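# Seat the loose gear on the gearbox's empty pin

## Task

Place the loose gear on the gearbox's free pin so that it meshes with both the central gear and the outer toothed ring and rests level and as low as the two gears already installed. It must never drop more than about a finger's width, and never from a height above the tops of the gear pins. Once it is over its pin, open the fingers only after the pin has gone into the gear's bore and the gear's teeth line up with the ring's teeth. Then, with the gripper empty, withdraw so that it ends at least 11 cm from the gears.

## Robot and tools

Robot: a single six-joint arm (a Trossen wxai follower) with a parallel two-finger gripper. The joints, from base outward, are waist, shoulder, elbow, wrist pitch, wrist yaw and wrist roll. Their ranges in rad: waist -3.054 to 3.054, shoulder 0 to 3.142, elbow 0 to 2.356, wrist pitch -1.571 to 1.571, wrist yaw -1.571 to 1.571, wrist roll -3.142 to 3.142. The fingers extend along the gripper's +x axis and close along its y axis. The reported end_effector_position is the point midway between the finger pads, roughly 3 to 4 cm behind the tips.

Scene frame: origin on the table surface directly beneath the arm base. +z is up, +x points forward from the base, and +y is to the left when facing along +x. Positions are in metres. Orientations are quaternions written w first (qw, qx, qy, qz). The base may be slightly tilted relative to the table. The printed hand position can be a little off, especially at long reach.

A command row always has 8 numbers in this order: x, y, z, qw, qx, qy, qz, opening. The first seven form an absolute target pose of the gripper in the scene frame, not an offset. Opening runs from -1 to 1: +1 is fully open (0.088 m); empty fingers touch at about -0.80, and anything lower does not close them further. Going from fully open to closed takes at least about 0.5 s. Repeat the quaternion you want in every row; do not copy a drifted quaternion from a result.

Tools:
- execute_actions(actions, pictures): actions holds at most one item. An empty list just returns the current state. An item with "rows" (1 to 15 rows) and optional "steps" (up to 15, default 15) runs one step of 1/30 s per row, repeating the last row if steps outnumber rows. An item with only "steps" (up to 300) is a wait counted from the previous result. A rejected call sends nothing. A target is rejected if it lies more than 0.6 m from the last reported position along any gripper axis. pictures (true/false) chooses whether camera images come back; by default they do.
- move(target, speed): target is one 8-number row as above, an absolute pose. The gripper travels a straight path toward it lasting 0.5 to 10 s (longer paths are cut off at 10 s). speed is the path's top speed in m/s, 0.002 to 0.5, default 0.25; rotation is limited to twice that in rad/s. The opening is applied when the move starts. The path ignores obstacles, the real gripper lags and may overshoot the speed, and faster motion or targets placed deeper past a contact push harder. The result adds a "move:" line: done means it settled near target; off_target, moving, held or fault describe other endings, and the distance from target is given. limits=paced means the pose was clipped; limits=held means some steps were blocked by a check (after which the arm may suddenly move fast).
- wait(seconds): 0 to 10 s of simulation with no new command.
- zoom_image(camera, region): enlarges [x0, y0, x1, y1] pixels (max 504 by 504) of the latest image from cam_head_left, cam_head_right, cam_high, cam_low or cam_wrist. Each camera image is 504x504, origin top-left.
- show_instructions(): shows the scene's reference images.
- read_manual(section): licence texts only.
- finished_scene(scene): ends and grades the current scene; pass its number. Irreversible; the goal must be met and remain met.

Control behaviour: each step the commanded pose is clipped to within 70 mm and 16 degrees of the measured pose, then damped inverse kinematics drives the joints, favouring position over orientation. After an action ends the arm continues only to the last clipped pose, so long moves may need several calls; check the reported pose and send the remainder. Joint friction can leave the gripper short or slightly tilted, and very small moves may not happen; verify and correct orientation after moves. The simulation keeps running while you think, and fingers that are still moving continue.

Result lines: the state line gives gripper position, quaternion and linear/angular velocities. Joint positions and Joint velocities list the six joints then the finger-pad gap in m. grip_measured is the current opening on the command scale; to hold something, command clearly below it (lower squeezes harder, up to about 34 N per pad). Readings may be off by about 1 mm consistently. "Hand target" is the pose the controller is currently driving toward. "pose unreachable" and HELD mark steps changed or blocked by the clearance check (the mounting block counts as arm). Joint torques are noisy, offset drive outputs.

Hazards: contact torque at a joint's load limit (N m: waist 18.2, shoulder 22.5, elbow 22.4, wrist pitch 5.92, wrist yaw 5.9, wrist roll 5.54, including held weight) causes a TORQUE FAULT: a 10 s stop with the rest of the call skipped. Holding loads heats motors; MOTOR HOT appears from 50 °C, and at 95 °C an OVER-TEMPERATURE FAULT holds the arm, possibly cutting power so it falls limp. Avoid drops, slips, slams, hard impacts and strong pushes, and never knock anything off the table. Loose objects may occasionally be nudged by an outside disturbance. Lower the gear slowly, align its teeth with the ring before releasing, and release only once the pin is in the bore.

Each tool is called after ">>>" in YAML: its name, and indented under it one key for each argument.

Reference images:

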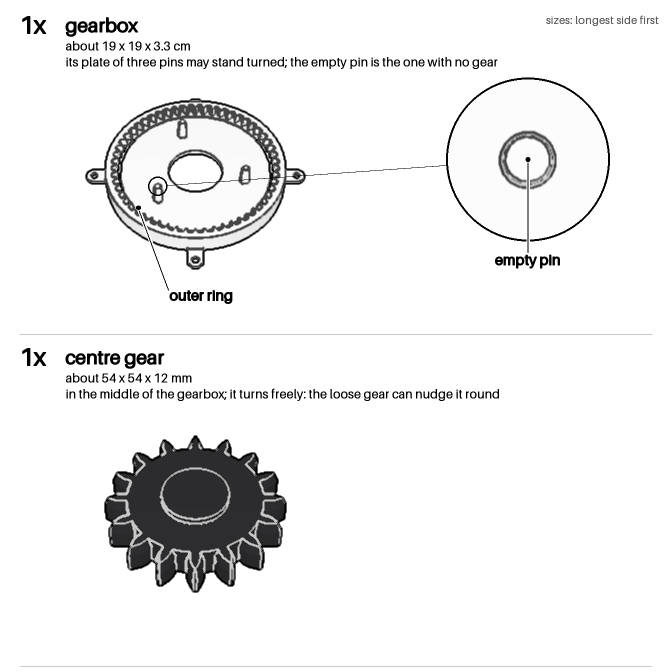

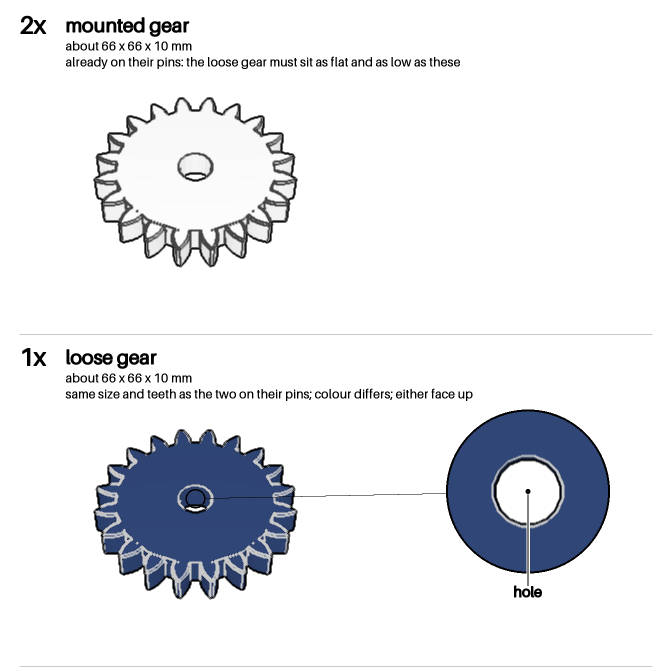

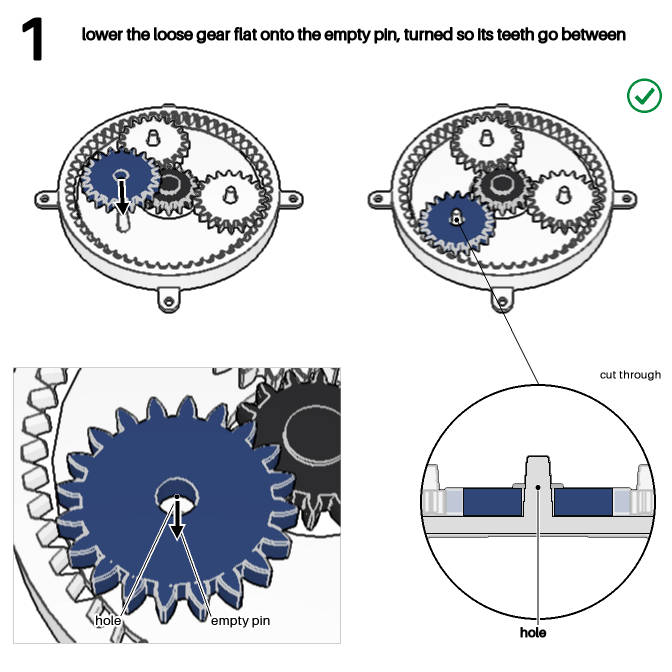

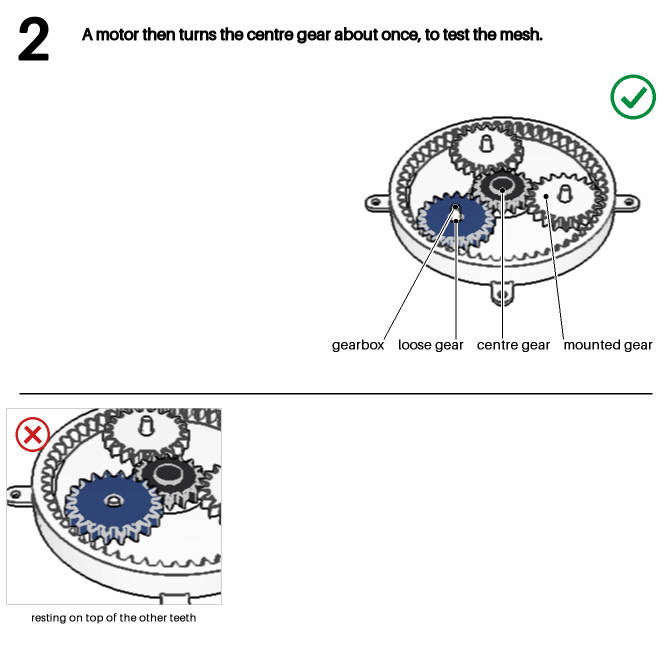

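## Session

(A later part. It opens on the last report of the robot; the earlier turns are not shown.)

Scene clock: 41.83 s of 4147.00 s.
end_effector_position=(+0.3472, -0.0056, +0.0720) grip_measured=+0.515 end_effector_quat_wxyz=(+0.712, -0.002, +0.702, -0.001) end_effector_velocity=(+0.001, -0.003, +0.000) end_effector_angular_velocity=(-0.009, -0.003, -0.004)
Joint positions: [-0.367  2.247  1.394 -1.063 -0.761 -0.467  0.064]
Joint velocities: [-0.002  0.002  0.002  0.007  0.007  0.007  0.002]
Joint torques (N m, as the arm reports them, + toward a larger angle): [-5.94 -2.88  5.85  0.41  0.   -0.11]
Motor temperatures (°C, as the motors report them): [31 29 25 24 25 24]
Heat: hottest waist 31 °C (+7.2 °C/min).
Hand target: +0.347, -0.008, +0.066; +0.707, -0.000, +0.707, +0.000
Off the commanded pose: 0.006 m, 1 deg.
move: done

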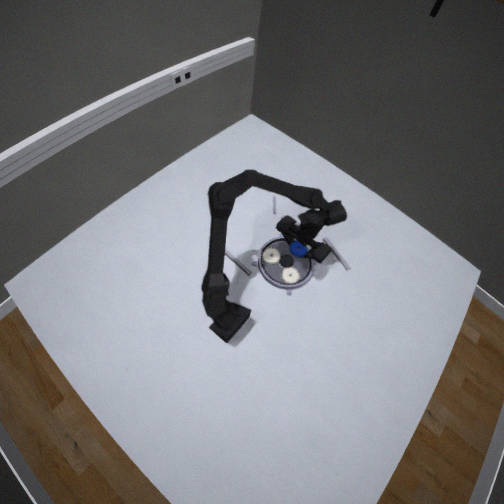

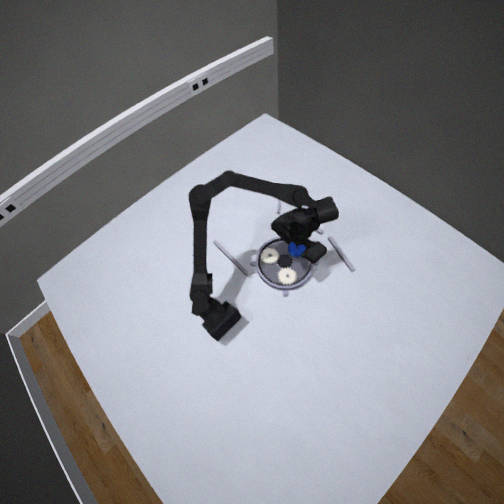

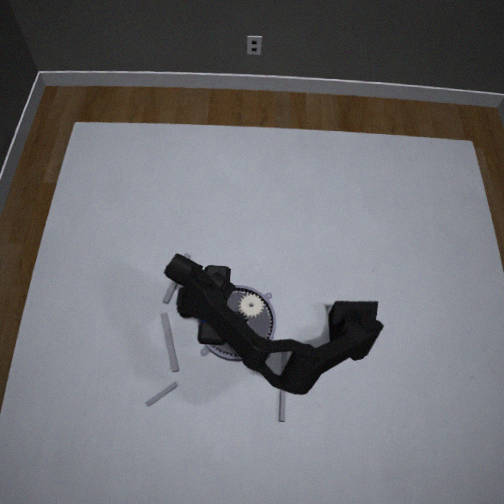

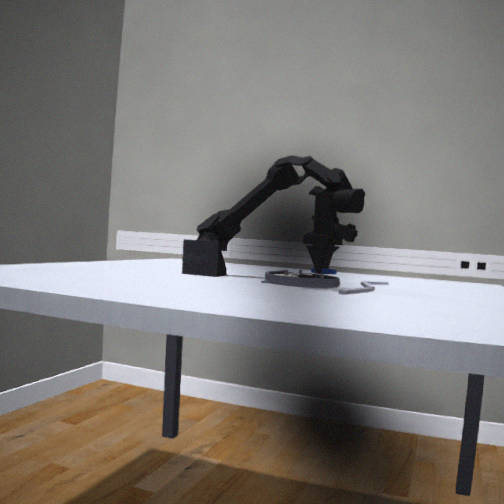

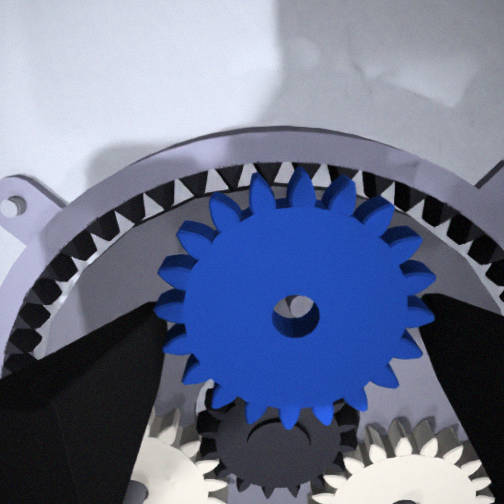

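The plate drags along. Lift clear, shift, then lower.

>>> move:
  target: [0.347, -0.008, 0.08, 0.7071, 0, 0.7071, 0, 0.0]
  speed: 0.03

>>> move:
  target: [0.347, -0.012, 0.08, 0.7071, 0, 0.7071, 0, 0.0]
  speed: 0.03

>>> zoom_image:
  camera: "cam_wrist"
  region: [235, 255, 355, 375]

Scene clock: 43.90 s of 4147.00 s.
end_effector_position=(+0.3454, -0.0054, +0.0780) grip_measured=+0.515 end_effector_quat_wxyz=(+0.706, +0.001, +0.708, +0.001) end_effector_velocity=(-0.002, +0.001, +0.000) end_effector_angular_velocity=(-0.001, +0.016, -0.003)
Joint positions: [-0.379  2.257  1.424 -1.119 -0.754 -0.5    0.064]
Joint velocities: [ 0.002  0.002  0.007 -0.022  0.007 -0.007 -0.001]
Joint torques (N m, as the arm reports them, + toward a larger angle): [-7.2  -4.14  6.74  0.05  0.07 -0.09]
Motor temperatures (°C, as the motors report them): [32 29 25 24 25 24]
Heat: hottest waist 32 °C (+8.2 °C/min).
Hand target: +0.347, -0.008, +0.080; +0.707, +0.000, +0.707, +0.000
Off the commanded pose: 0.004 m, 0 deg.
move: done

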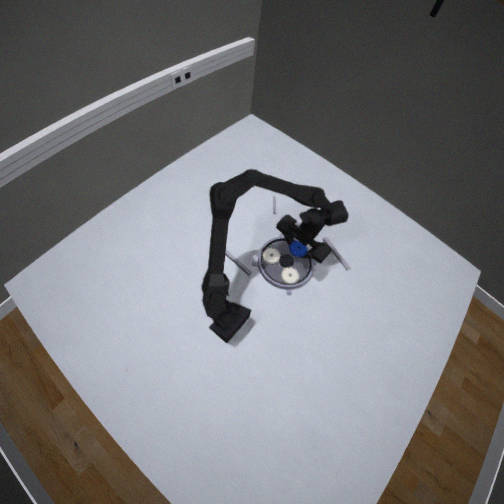

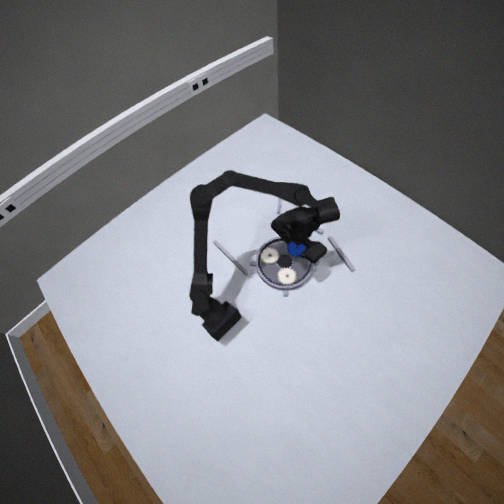

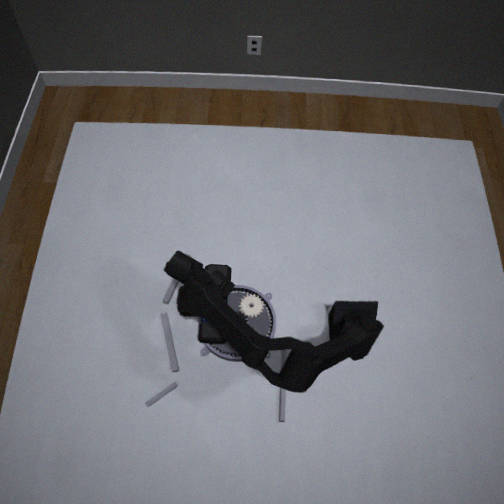

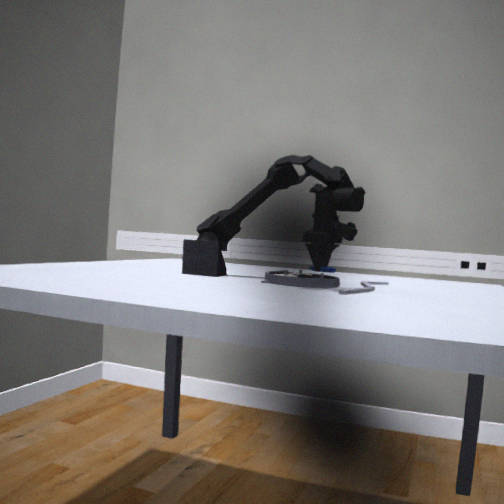

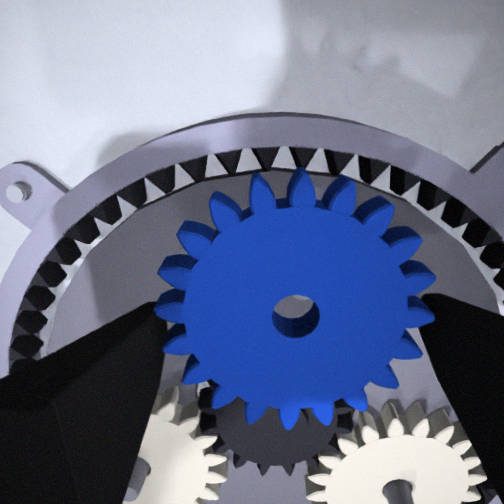

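Scene clock: 44.60 s of 4147.00 s.
end_effector_position=(+0.3452, -0.0092, +0.0780) grip_measured=+0.515 end_effector_quat_wxyz=(+0.705, +0.001, +0.709, +0.001) end_effector_velocity=(+0.002, +0.002, +0.003) end_effector_angular_velocity=(+0.006, -0.007, +0.007)
Joint positions: [-0.385  2.267  1.429 -1.121 -0.751 -0.509  0.064]
Joint velocities: [-0.002 -0.002  0.007 -0.007 -0.007 -0.007 -0.001]
Joint torques (N m, as the arm reports them, + toward a larger angle): [-7.17 -4.15  6.78  0.05  0.05 -0.11]
Motor temperatures (°C, as the motors report them): [32 29 25 24 25 24]
Heat: hottest waist 32 °C (+8.1 °C/min).
Hand target: +0.347, -0.012, +0.080; +0.707, +0.000, +0.707, +0.000
Off the commanded pose: 0.004 m, 0 deg.
move: done

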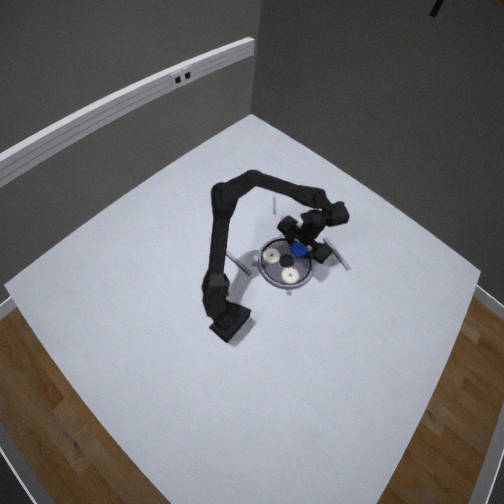

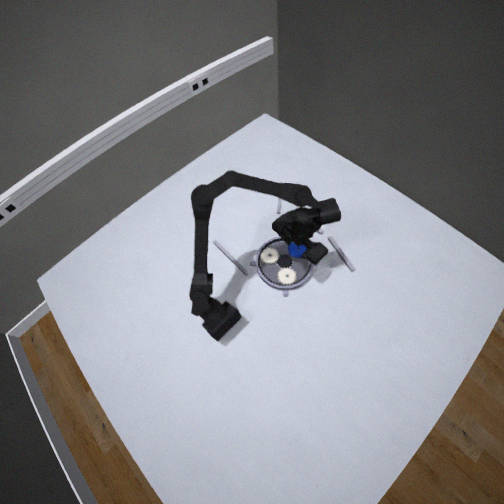

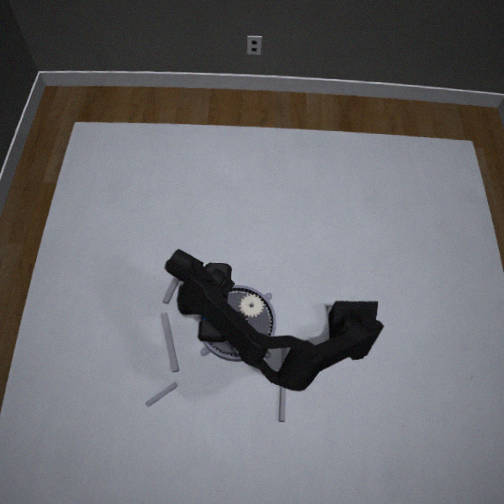

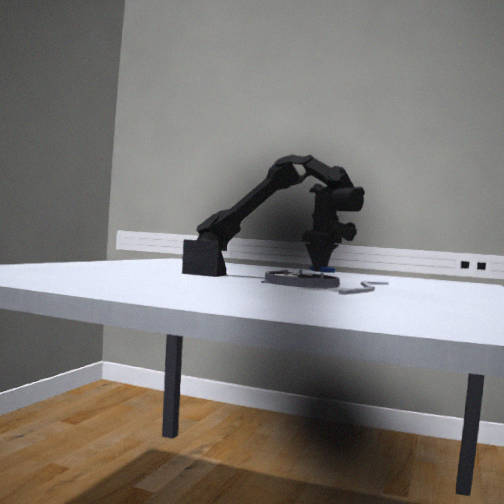

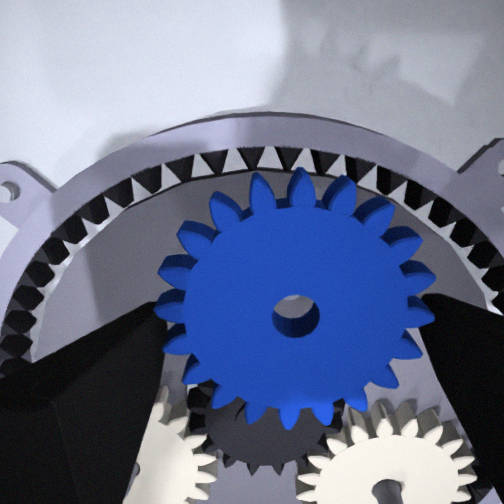

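Region (235, 255, 355, 375) of cam_wrist's 504x504 image, scaled by 4.200, with more detail than that image has.

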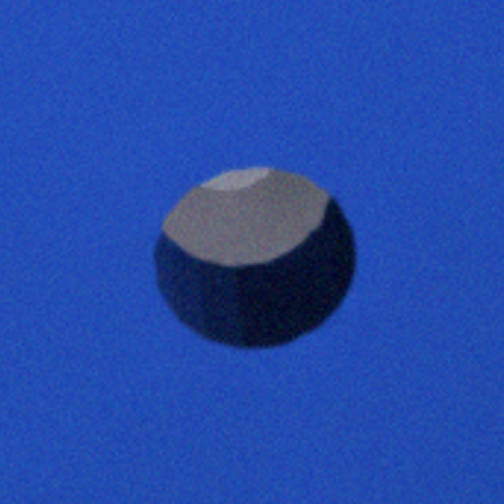

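>>> move:
  target: [0.348, -0.011, 0.06, 0.7071, 0, 0.7071, 0, 0.0]
  speed: 0.02

Scene clock: 46.80 s of 4147.00 s.
end_effector_position=(+0.3502, -0.0124, +0.0713) grip_measured=+0.515 end_effector_quat_wxyz=(+0.715, -0.001, +0.700, -0.003) end_effector_velocity=(-0.006, +0.003, -0.002) end_effector_angular_velocity=(+0.032, +0.012, -0.019)
Joint positions: [-0.375  2.268  1.406 -1.052 -0.759 -0.468  0.064]
Joint velocities: [-0.002  0.002 -0.012 -0.022 -0.022 -0.007 -0.   ]
Joint torques (N m, as the arm reports them, + toward a larger angle): [-4.74 -3.69  3.61  1.28 -0.1   0.11]
Motor temperatures (°C, as the motors report them): [32 29 25 24 25 24]
Heat: hottest waist 32 °C (+7.7 °C/min).
Hand target: +0.348, -0.011, +0.060; +0.707, -0.000, +0.707, -0.000
Off the commanded pose: 0.012 m, 1 deg.
move: off_target

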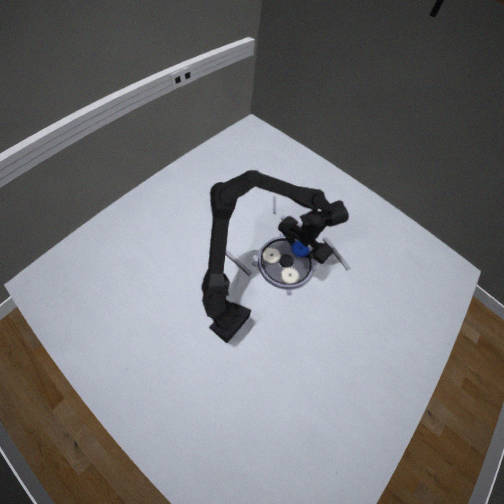

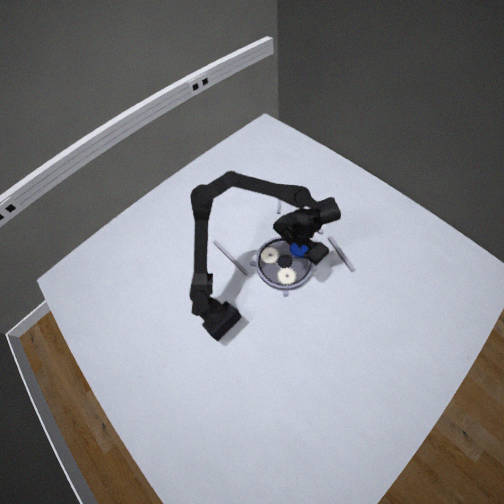

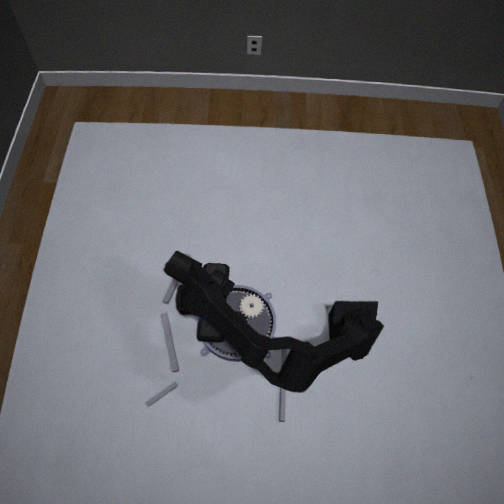

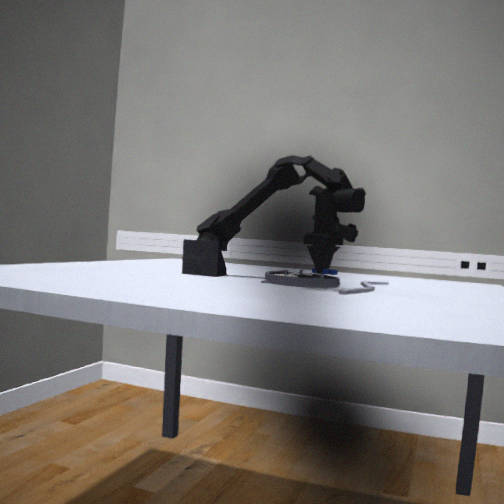

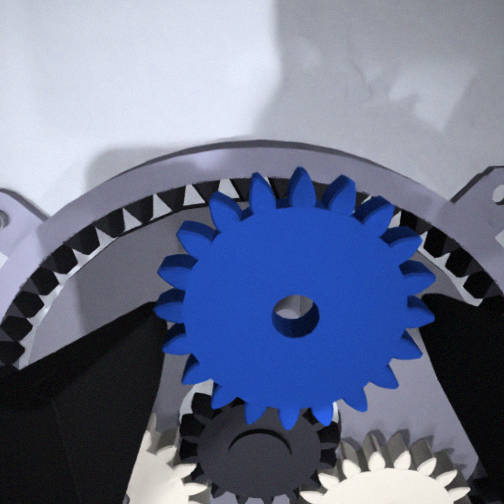

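>>> move:
  target: [0.343, -0.007, 0.08, 0.7071, 0, 0.7071, 0, 0.0]
  speed: 0.03

>>> move:
  target: [0.343, -0.007, 0.06, 0.7071, 0, 0.7071, 0, 0.0]
  speed: 0.02

Scene clock: 48.93 s of 4147.00 s.
end_effector_position=(+0.3408, -0.0082, +0.0740) grip_measured=+0.515 end_effector_quat_wxyz=(+0.702, +0.006, +0.712, -0.001) end_effector_velocity=(-0.002, -0.000, +0.001) end_effector_angular_velocity=(-0.003, +0.006, +0.015)
Joint positions: [-0.38   2.263  1.407 -1.114 -0.753 -0.502  0.064]
Joint velocities: [-0.002 -0.002 -0.002 -0.007  0.007 -0.022  0.003]
Joint torques (N m, as the arm reports them, + toward a larger angle): [-7.13 -5.92  6.26  0.03  0.06 -0.09]
Motor temperatures (°C, as the motors report them): [32 29 25 25 25 24]
Heat: hottest waist 32 °C (+7.4 °C/min).
Hand target: +0.343, -0.007, +0.080; +0.707, +0.000, +0.707, +0.000
Off the commanded pose: 0.007 m, 1 deg.
move: done

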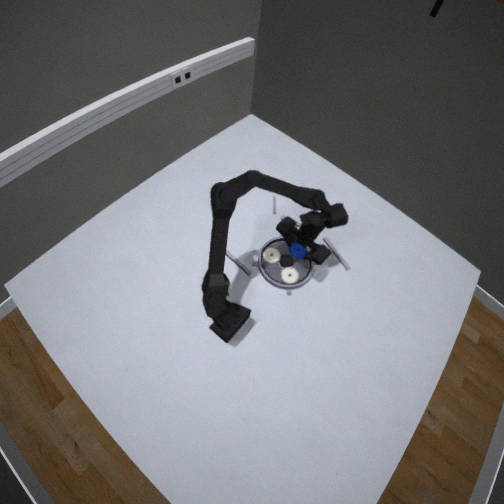

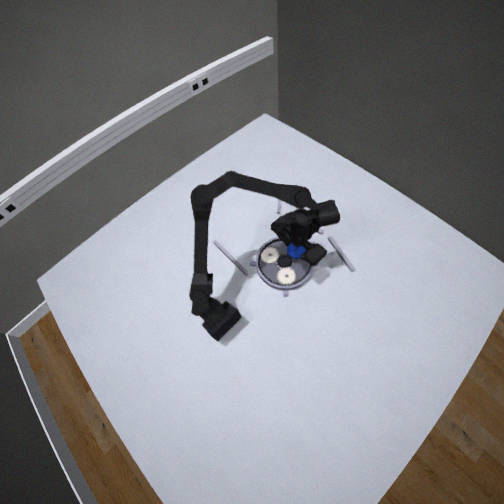

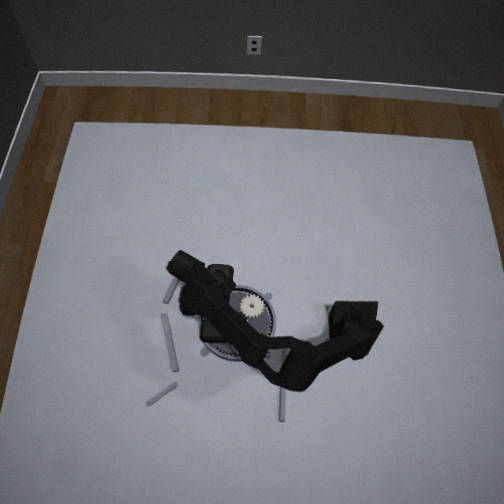

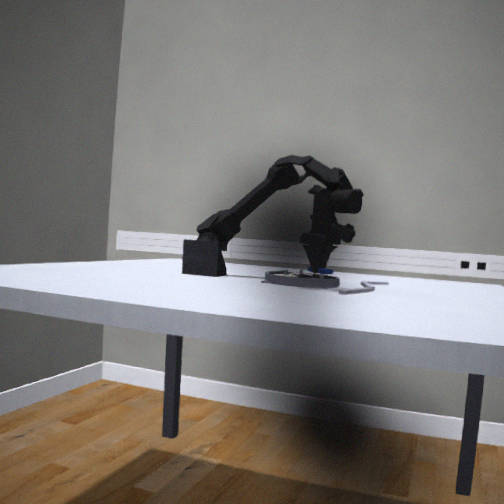

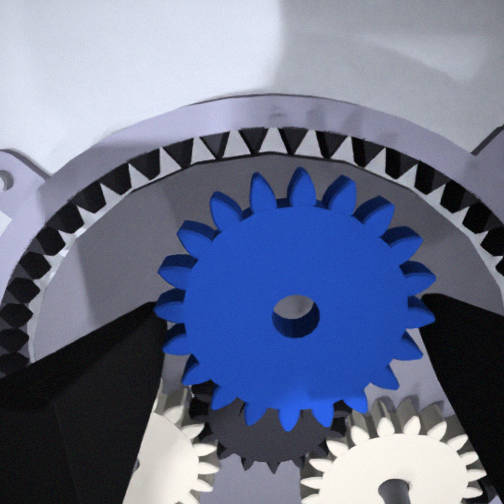

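Scene clock: 49.87 s of 4147.00 s.
end_effector_position=(+0.3451, -0.0082, +0.0627) grip_measured=+0.515 end_effector_quat_wxyz=(+0.709, -0.002, +0.705, -0.000) end_effector_velocity=(-0.005, -0.001, -0.001) end_effector_angular_velocity=(-0.001, +0.012, -0.035)
Joint positions: [-0.355  2.258  1.374 -1.033 -0.761 -0.463  0.064]
Joint velocities: [-0.002 -0.002 -0.012 -0.007  0.007  0.022 -0.   ]
Joint torques (N m, as the arm reports them, + toward a larger angle): [-6.13 -4.98  3.95  0.42 -0.07  0.08]
Motor temperatures (°C, as the motors report them): [32 29 25 25 25 24]
Heat: hottest waist 32 °C (+7.2 °C/min).
Hand target: +0.343, -0.007, +0.060; +0.707, +0.000, +0.707, -0.000
Off the commanded pose: 0.004 m, 0 deg.
move: done

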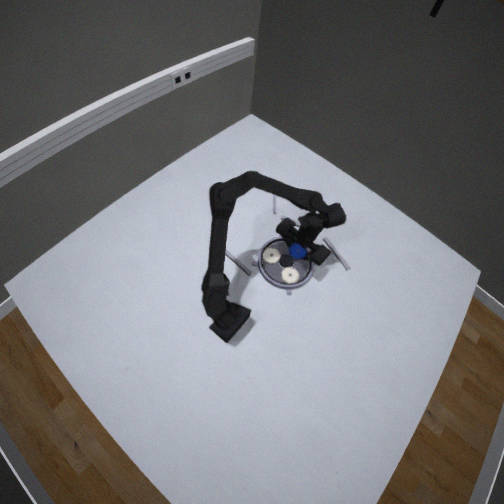

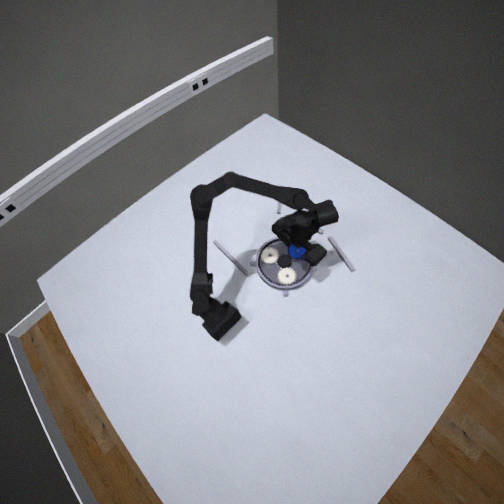

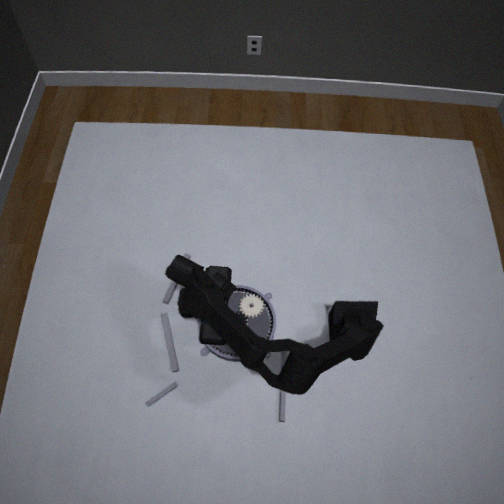

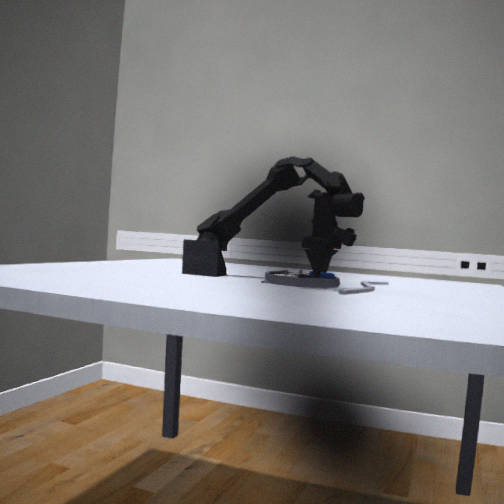

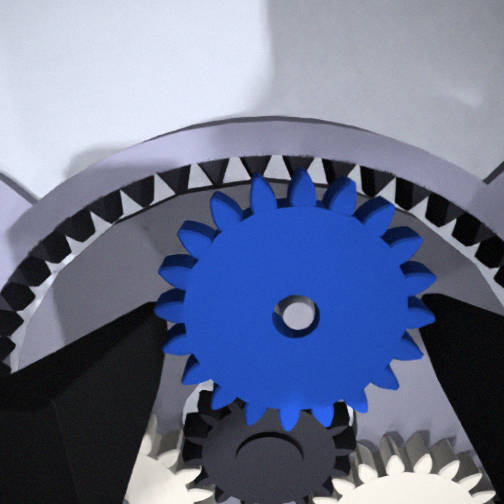

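Pin is in. Continue down.

>>> move:
  target: [0.344, -0.008, 0.042, 0.7071, 0, 0.7071, 0, 0.0]
  speed: 0.02

Scene clock: 51.77 s of 4147.00 s.
end_effector_position=(+0.3439, -0.0097, +0.0584) grip_measured=+0.515 end_effector_quat_wxyz=(+0.717, +0.004, +0.697, -0.006) end_effector_velocity=(-0.006, +0.004, -0.001) end_effector_angular_velocity=(+0.030, +0.009, -0.030)
Joint positions: [-0.354  2.245  1.333 -0.976 -0.772 -0.425  0.064]
Joint velocities: [-0.002 -0.002 -0.012 -0.022 -0.022  0.007  0.008]
Joint torques (N m, as the arm reports them, + toward a larger angle): [-3.3  -2.53  4.3   2.2  -0.05  0.25]
Motor temperatures (°C, as the motors report them): [32 29 25 25 25 24]
Heat: hottest waist 32 °C (+7.0 °C/min).
Hand target: +0.343, -0.008, +0.042; +0.707, -0.000, +0.707, -0.000
Off the commanded pose: 0.016 m, 2 deg.
move: off_target

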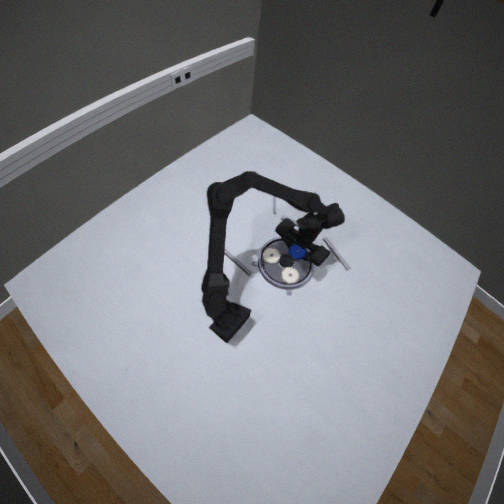

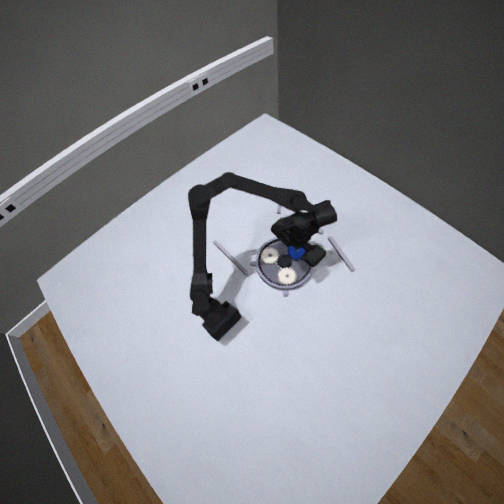

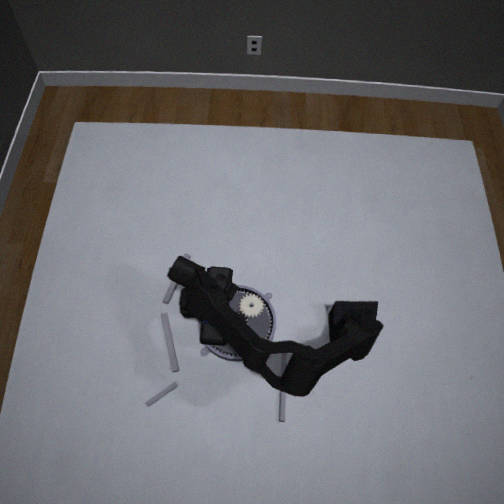

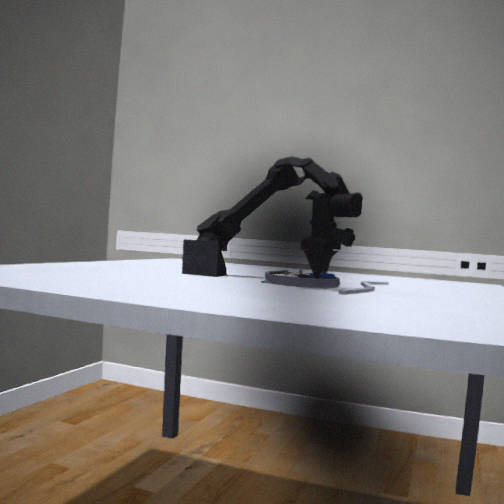

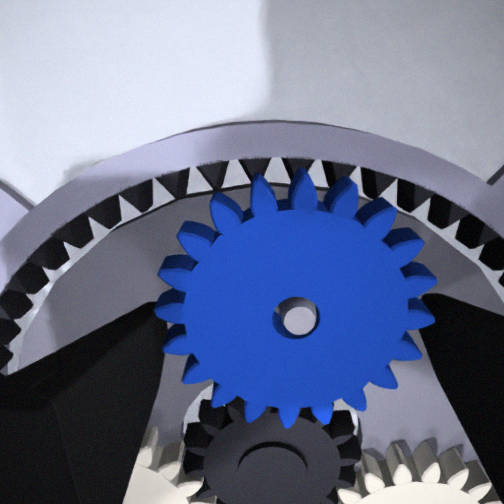

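>>> move:
  target: [0.344, -0.008, 0.05, 0.7054, -0.0493, 0.7054, 0.0493, 0.0]
  speed: 0.02

Scene clock: 56.83 s of 4147.00 s.
end_effector_position=(+0.3436, -0.0128, +0.0594) grip_measured=+0.515 end_effector_quat_wxyz=(+0.713, -0.049, +0.699, +0.037) end_effector_velocity=(-0.003, +0.002, +0.000) end_effector_angular_velocity=(+0.014, +0.009, -0.009)
Joint positions: [-0.357  2.25   1.34  -0.982 -0.755 -0.564  0.064]
Joint velocities: [-0.002  0.002  0.002 -0.022 -0.007 -0.007 -0.   ]
Joint torques (N m, as the arm reports them, + toward a larger angle): [-4.36 -3.28  5.79  0.14 -0.47 -0.27]
Motor temperatures (°C, as the motors report them): [32 29 25 25 25 24]
Heat: hottest waist 32 °C (+6.3 °C/min).
Hand target: +0.344, -0.008, +0.050; +0.705, -0.049, +0.705, +0.049
Off the commanded pose: 0.011 m, 2 deg.
move: off_target

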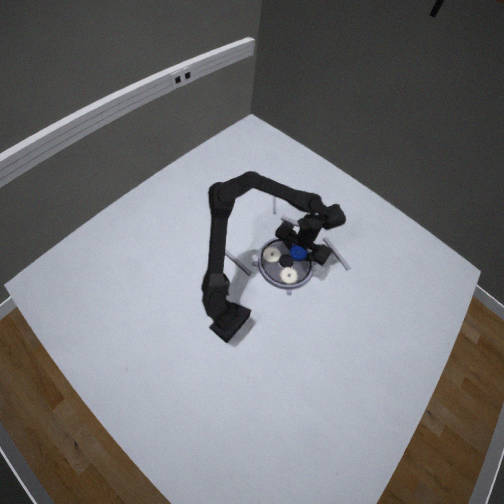

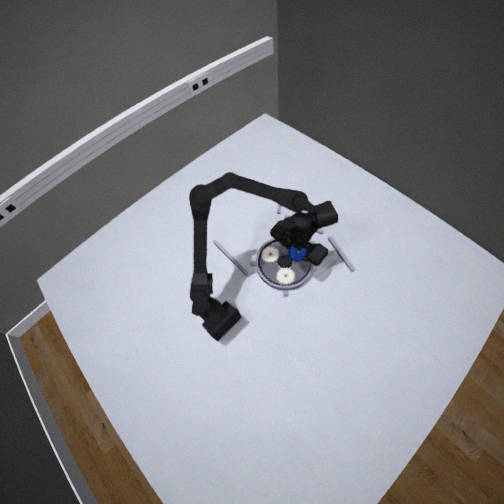

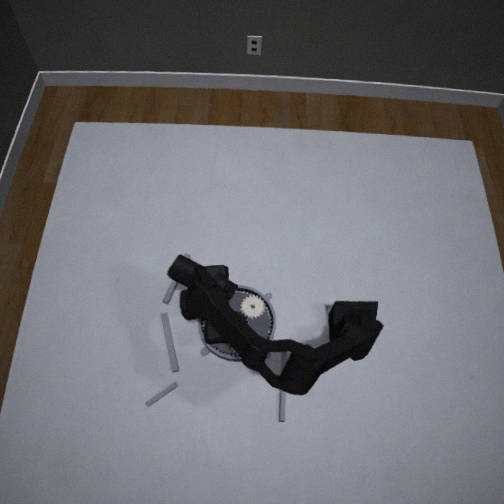

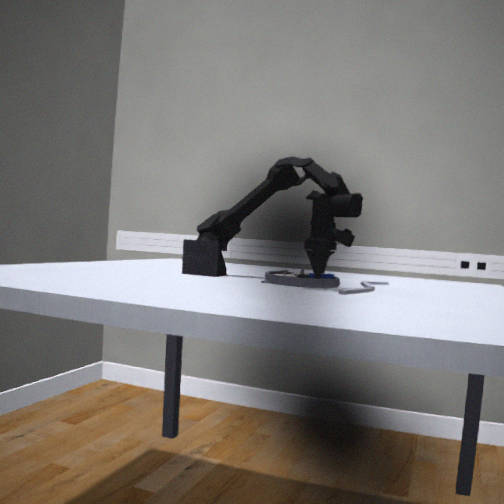

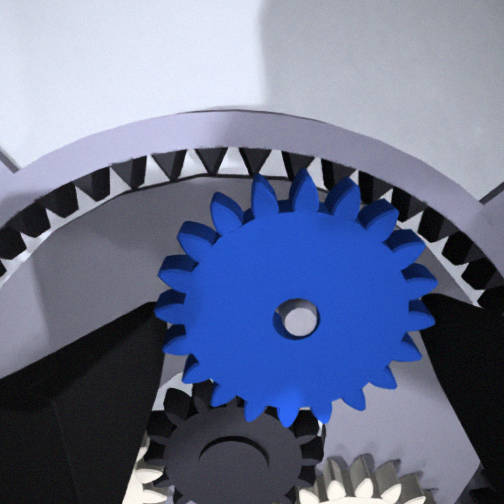

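>>> move:
  target: [0.344, -0.011, 0.055, 0.7002, -0.0984, 0.7002, 0.0984, 0.0]
  speed: 0.02

Scene clock: 62.37 s of 4147.00 s.
end_effector_position=(+0.3434, -0.0165, +0.0603) grip_measured=+0.515 end_effector_quat_wxyz=(+0.704, -0.100, +0.698, +0.086) end_effector_velocity=(-0.001, -0.004, +0.001) end_effector_angular_velocity=(-0.022, +0.004, +0.025)
Joint positions: [-0.364  2.265  1.356 -1.    -0.748 -0.723  0.064]
Joint velocities: [-0.002 -0.002 -0.002  0.007  0.022 -0.022  0.   ]
Joint torques (N m, as the arm reports them, + toward a larger angle): [-5.08 -4.1   5.69 -0.22 -0.59 -0.26]
Motor temperatures (°C, as the motors report them): [32 29 25 25 25 24]
Heat: hottest waist 32 °C (+6.1 °C/min).
Hand target: +0.344, -0.011, +0.055; +0.700, -0.098, +0.700, +0.098
Off the commanded pose: 0.008 m, 2 deg.
move: done

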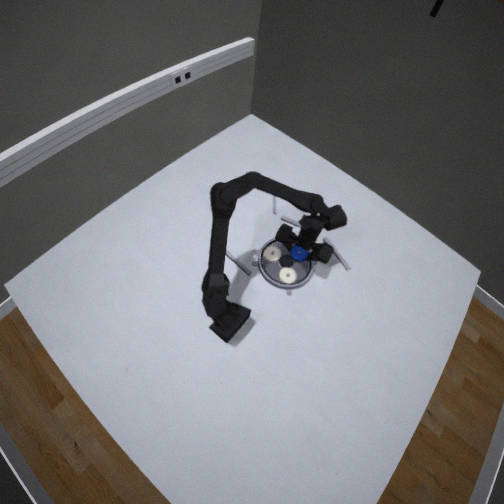

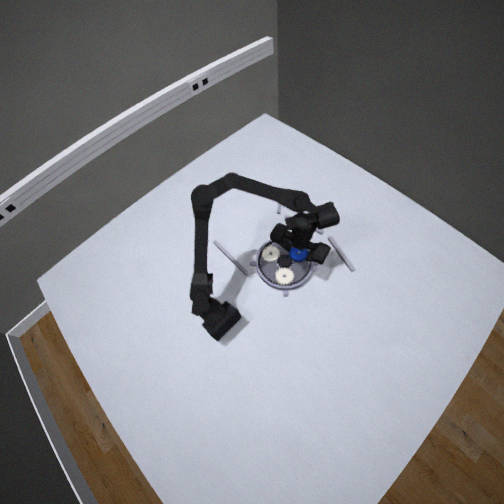

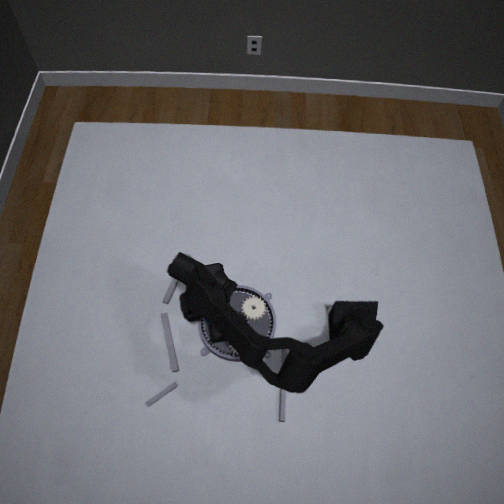

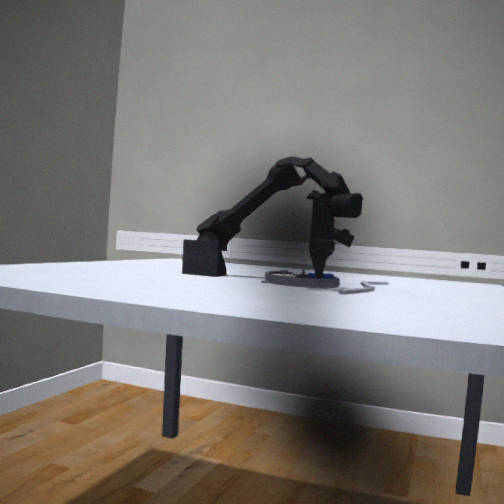

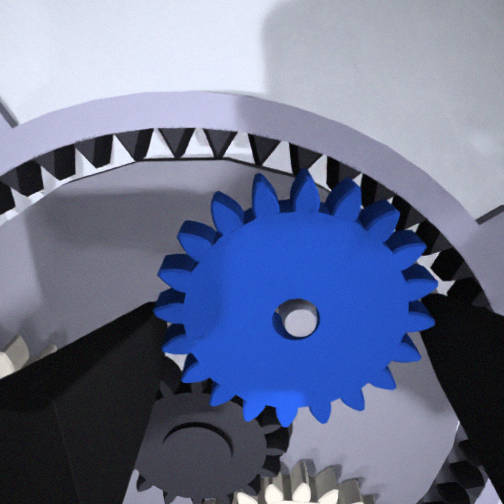

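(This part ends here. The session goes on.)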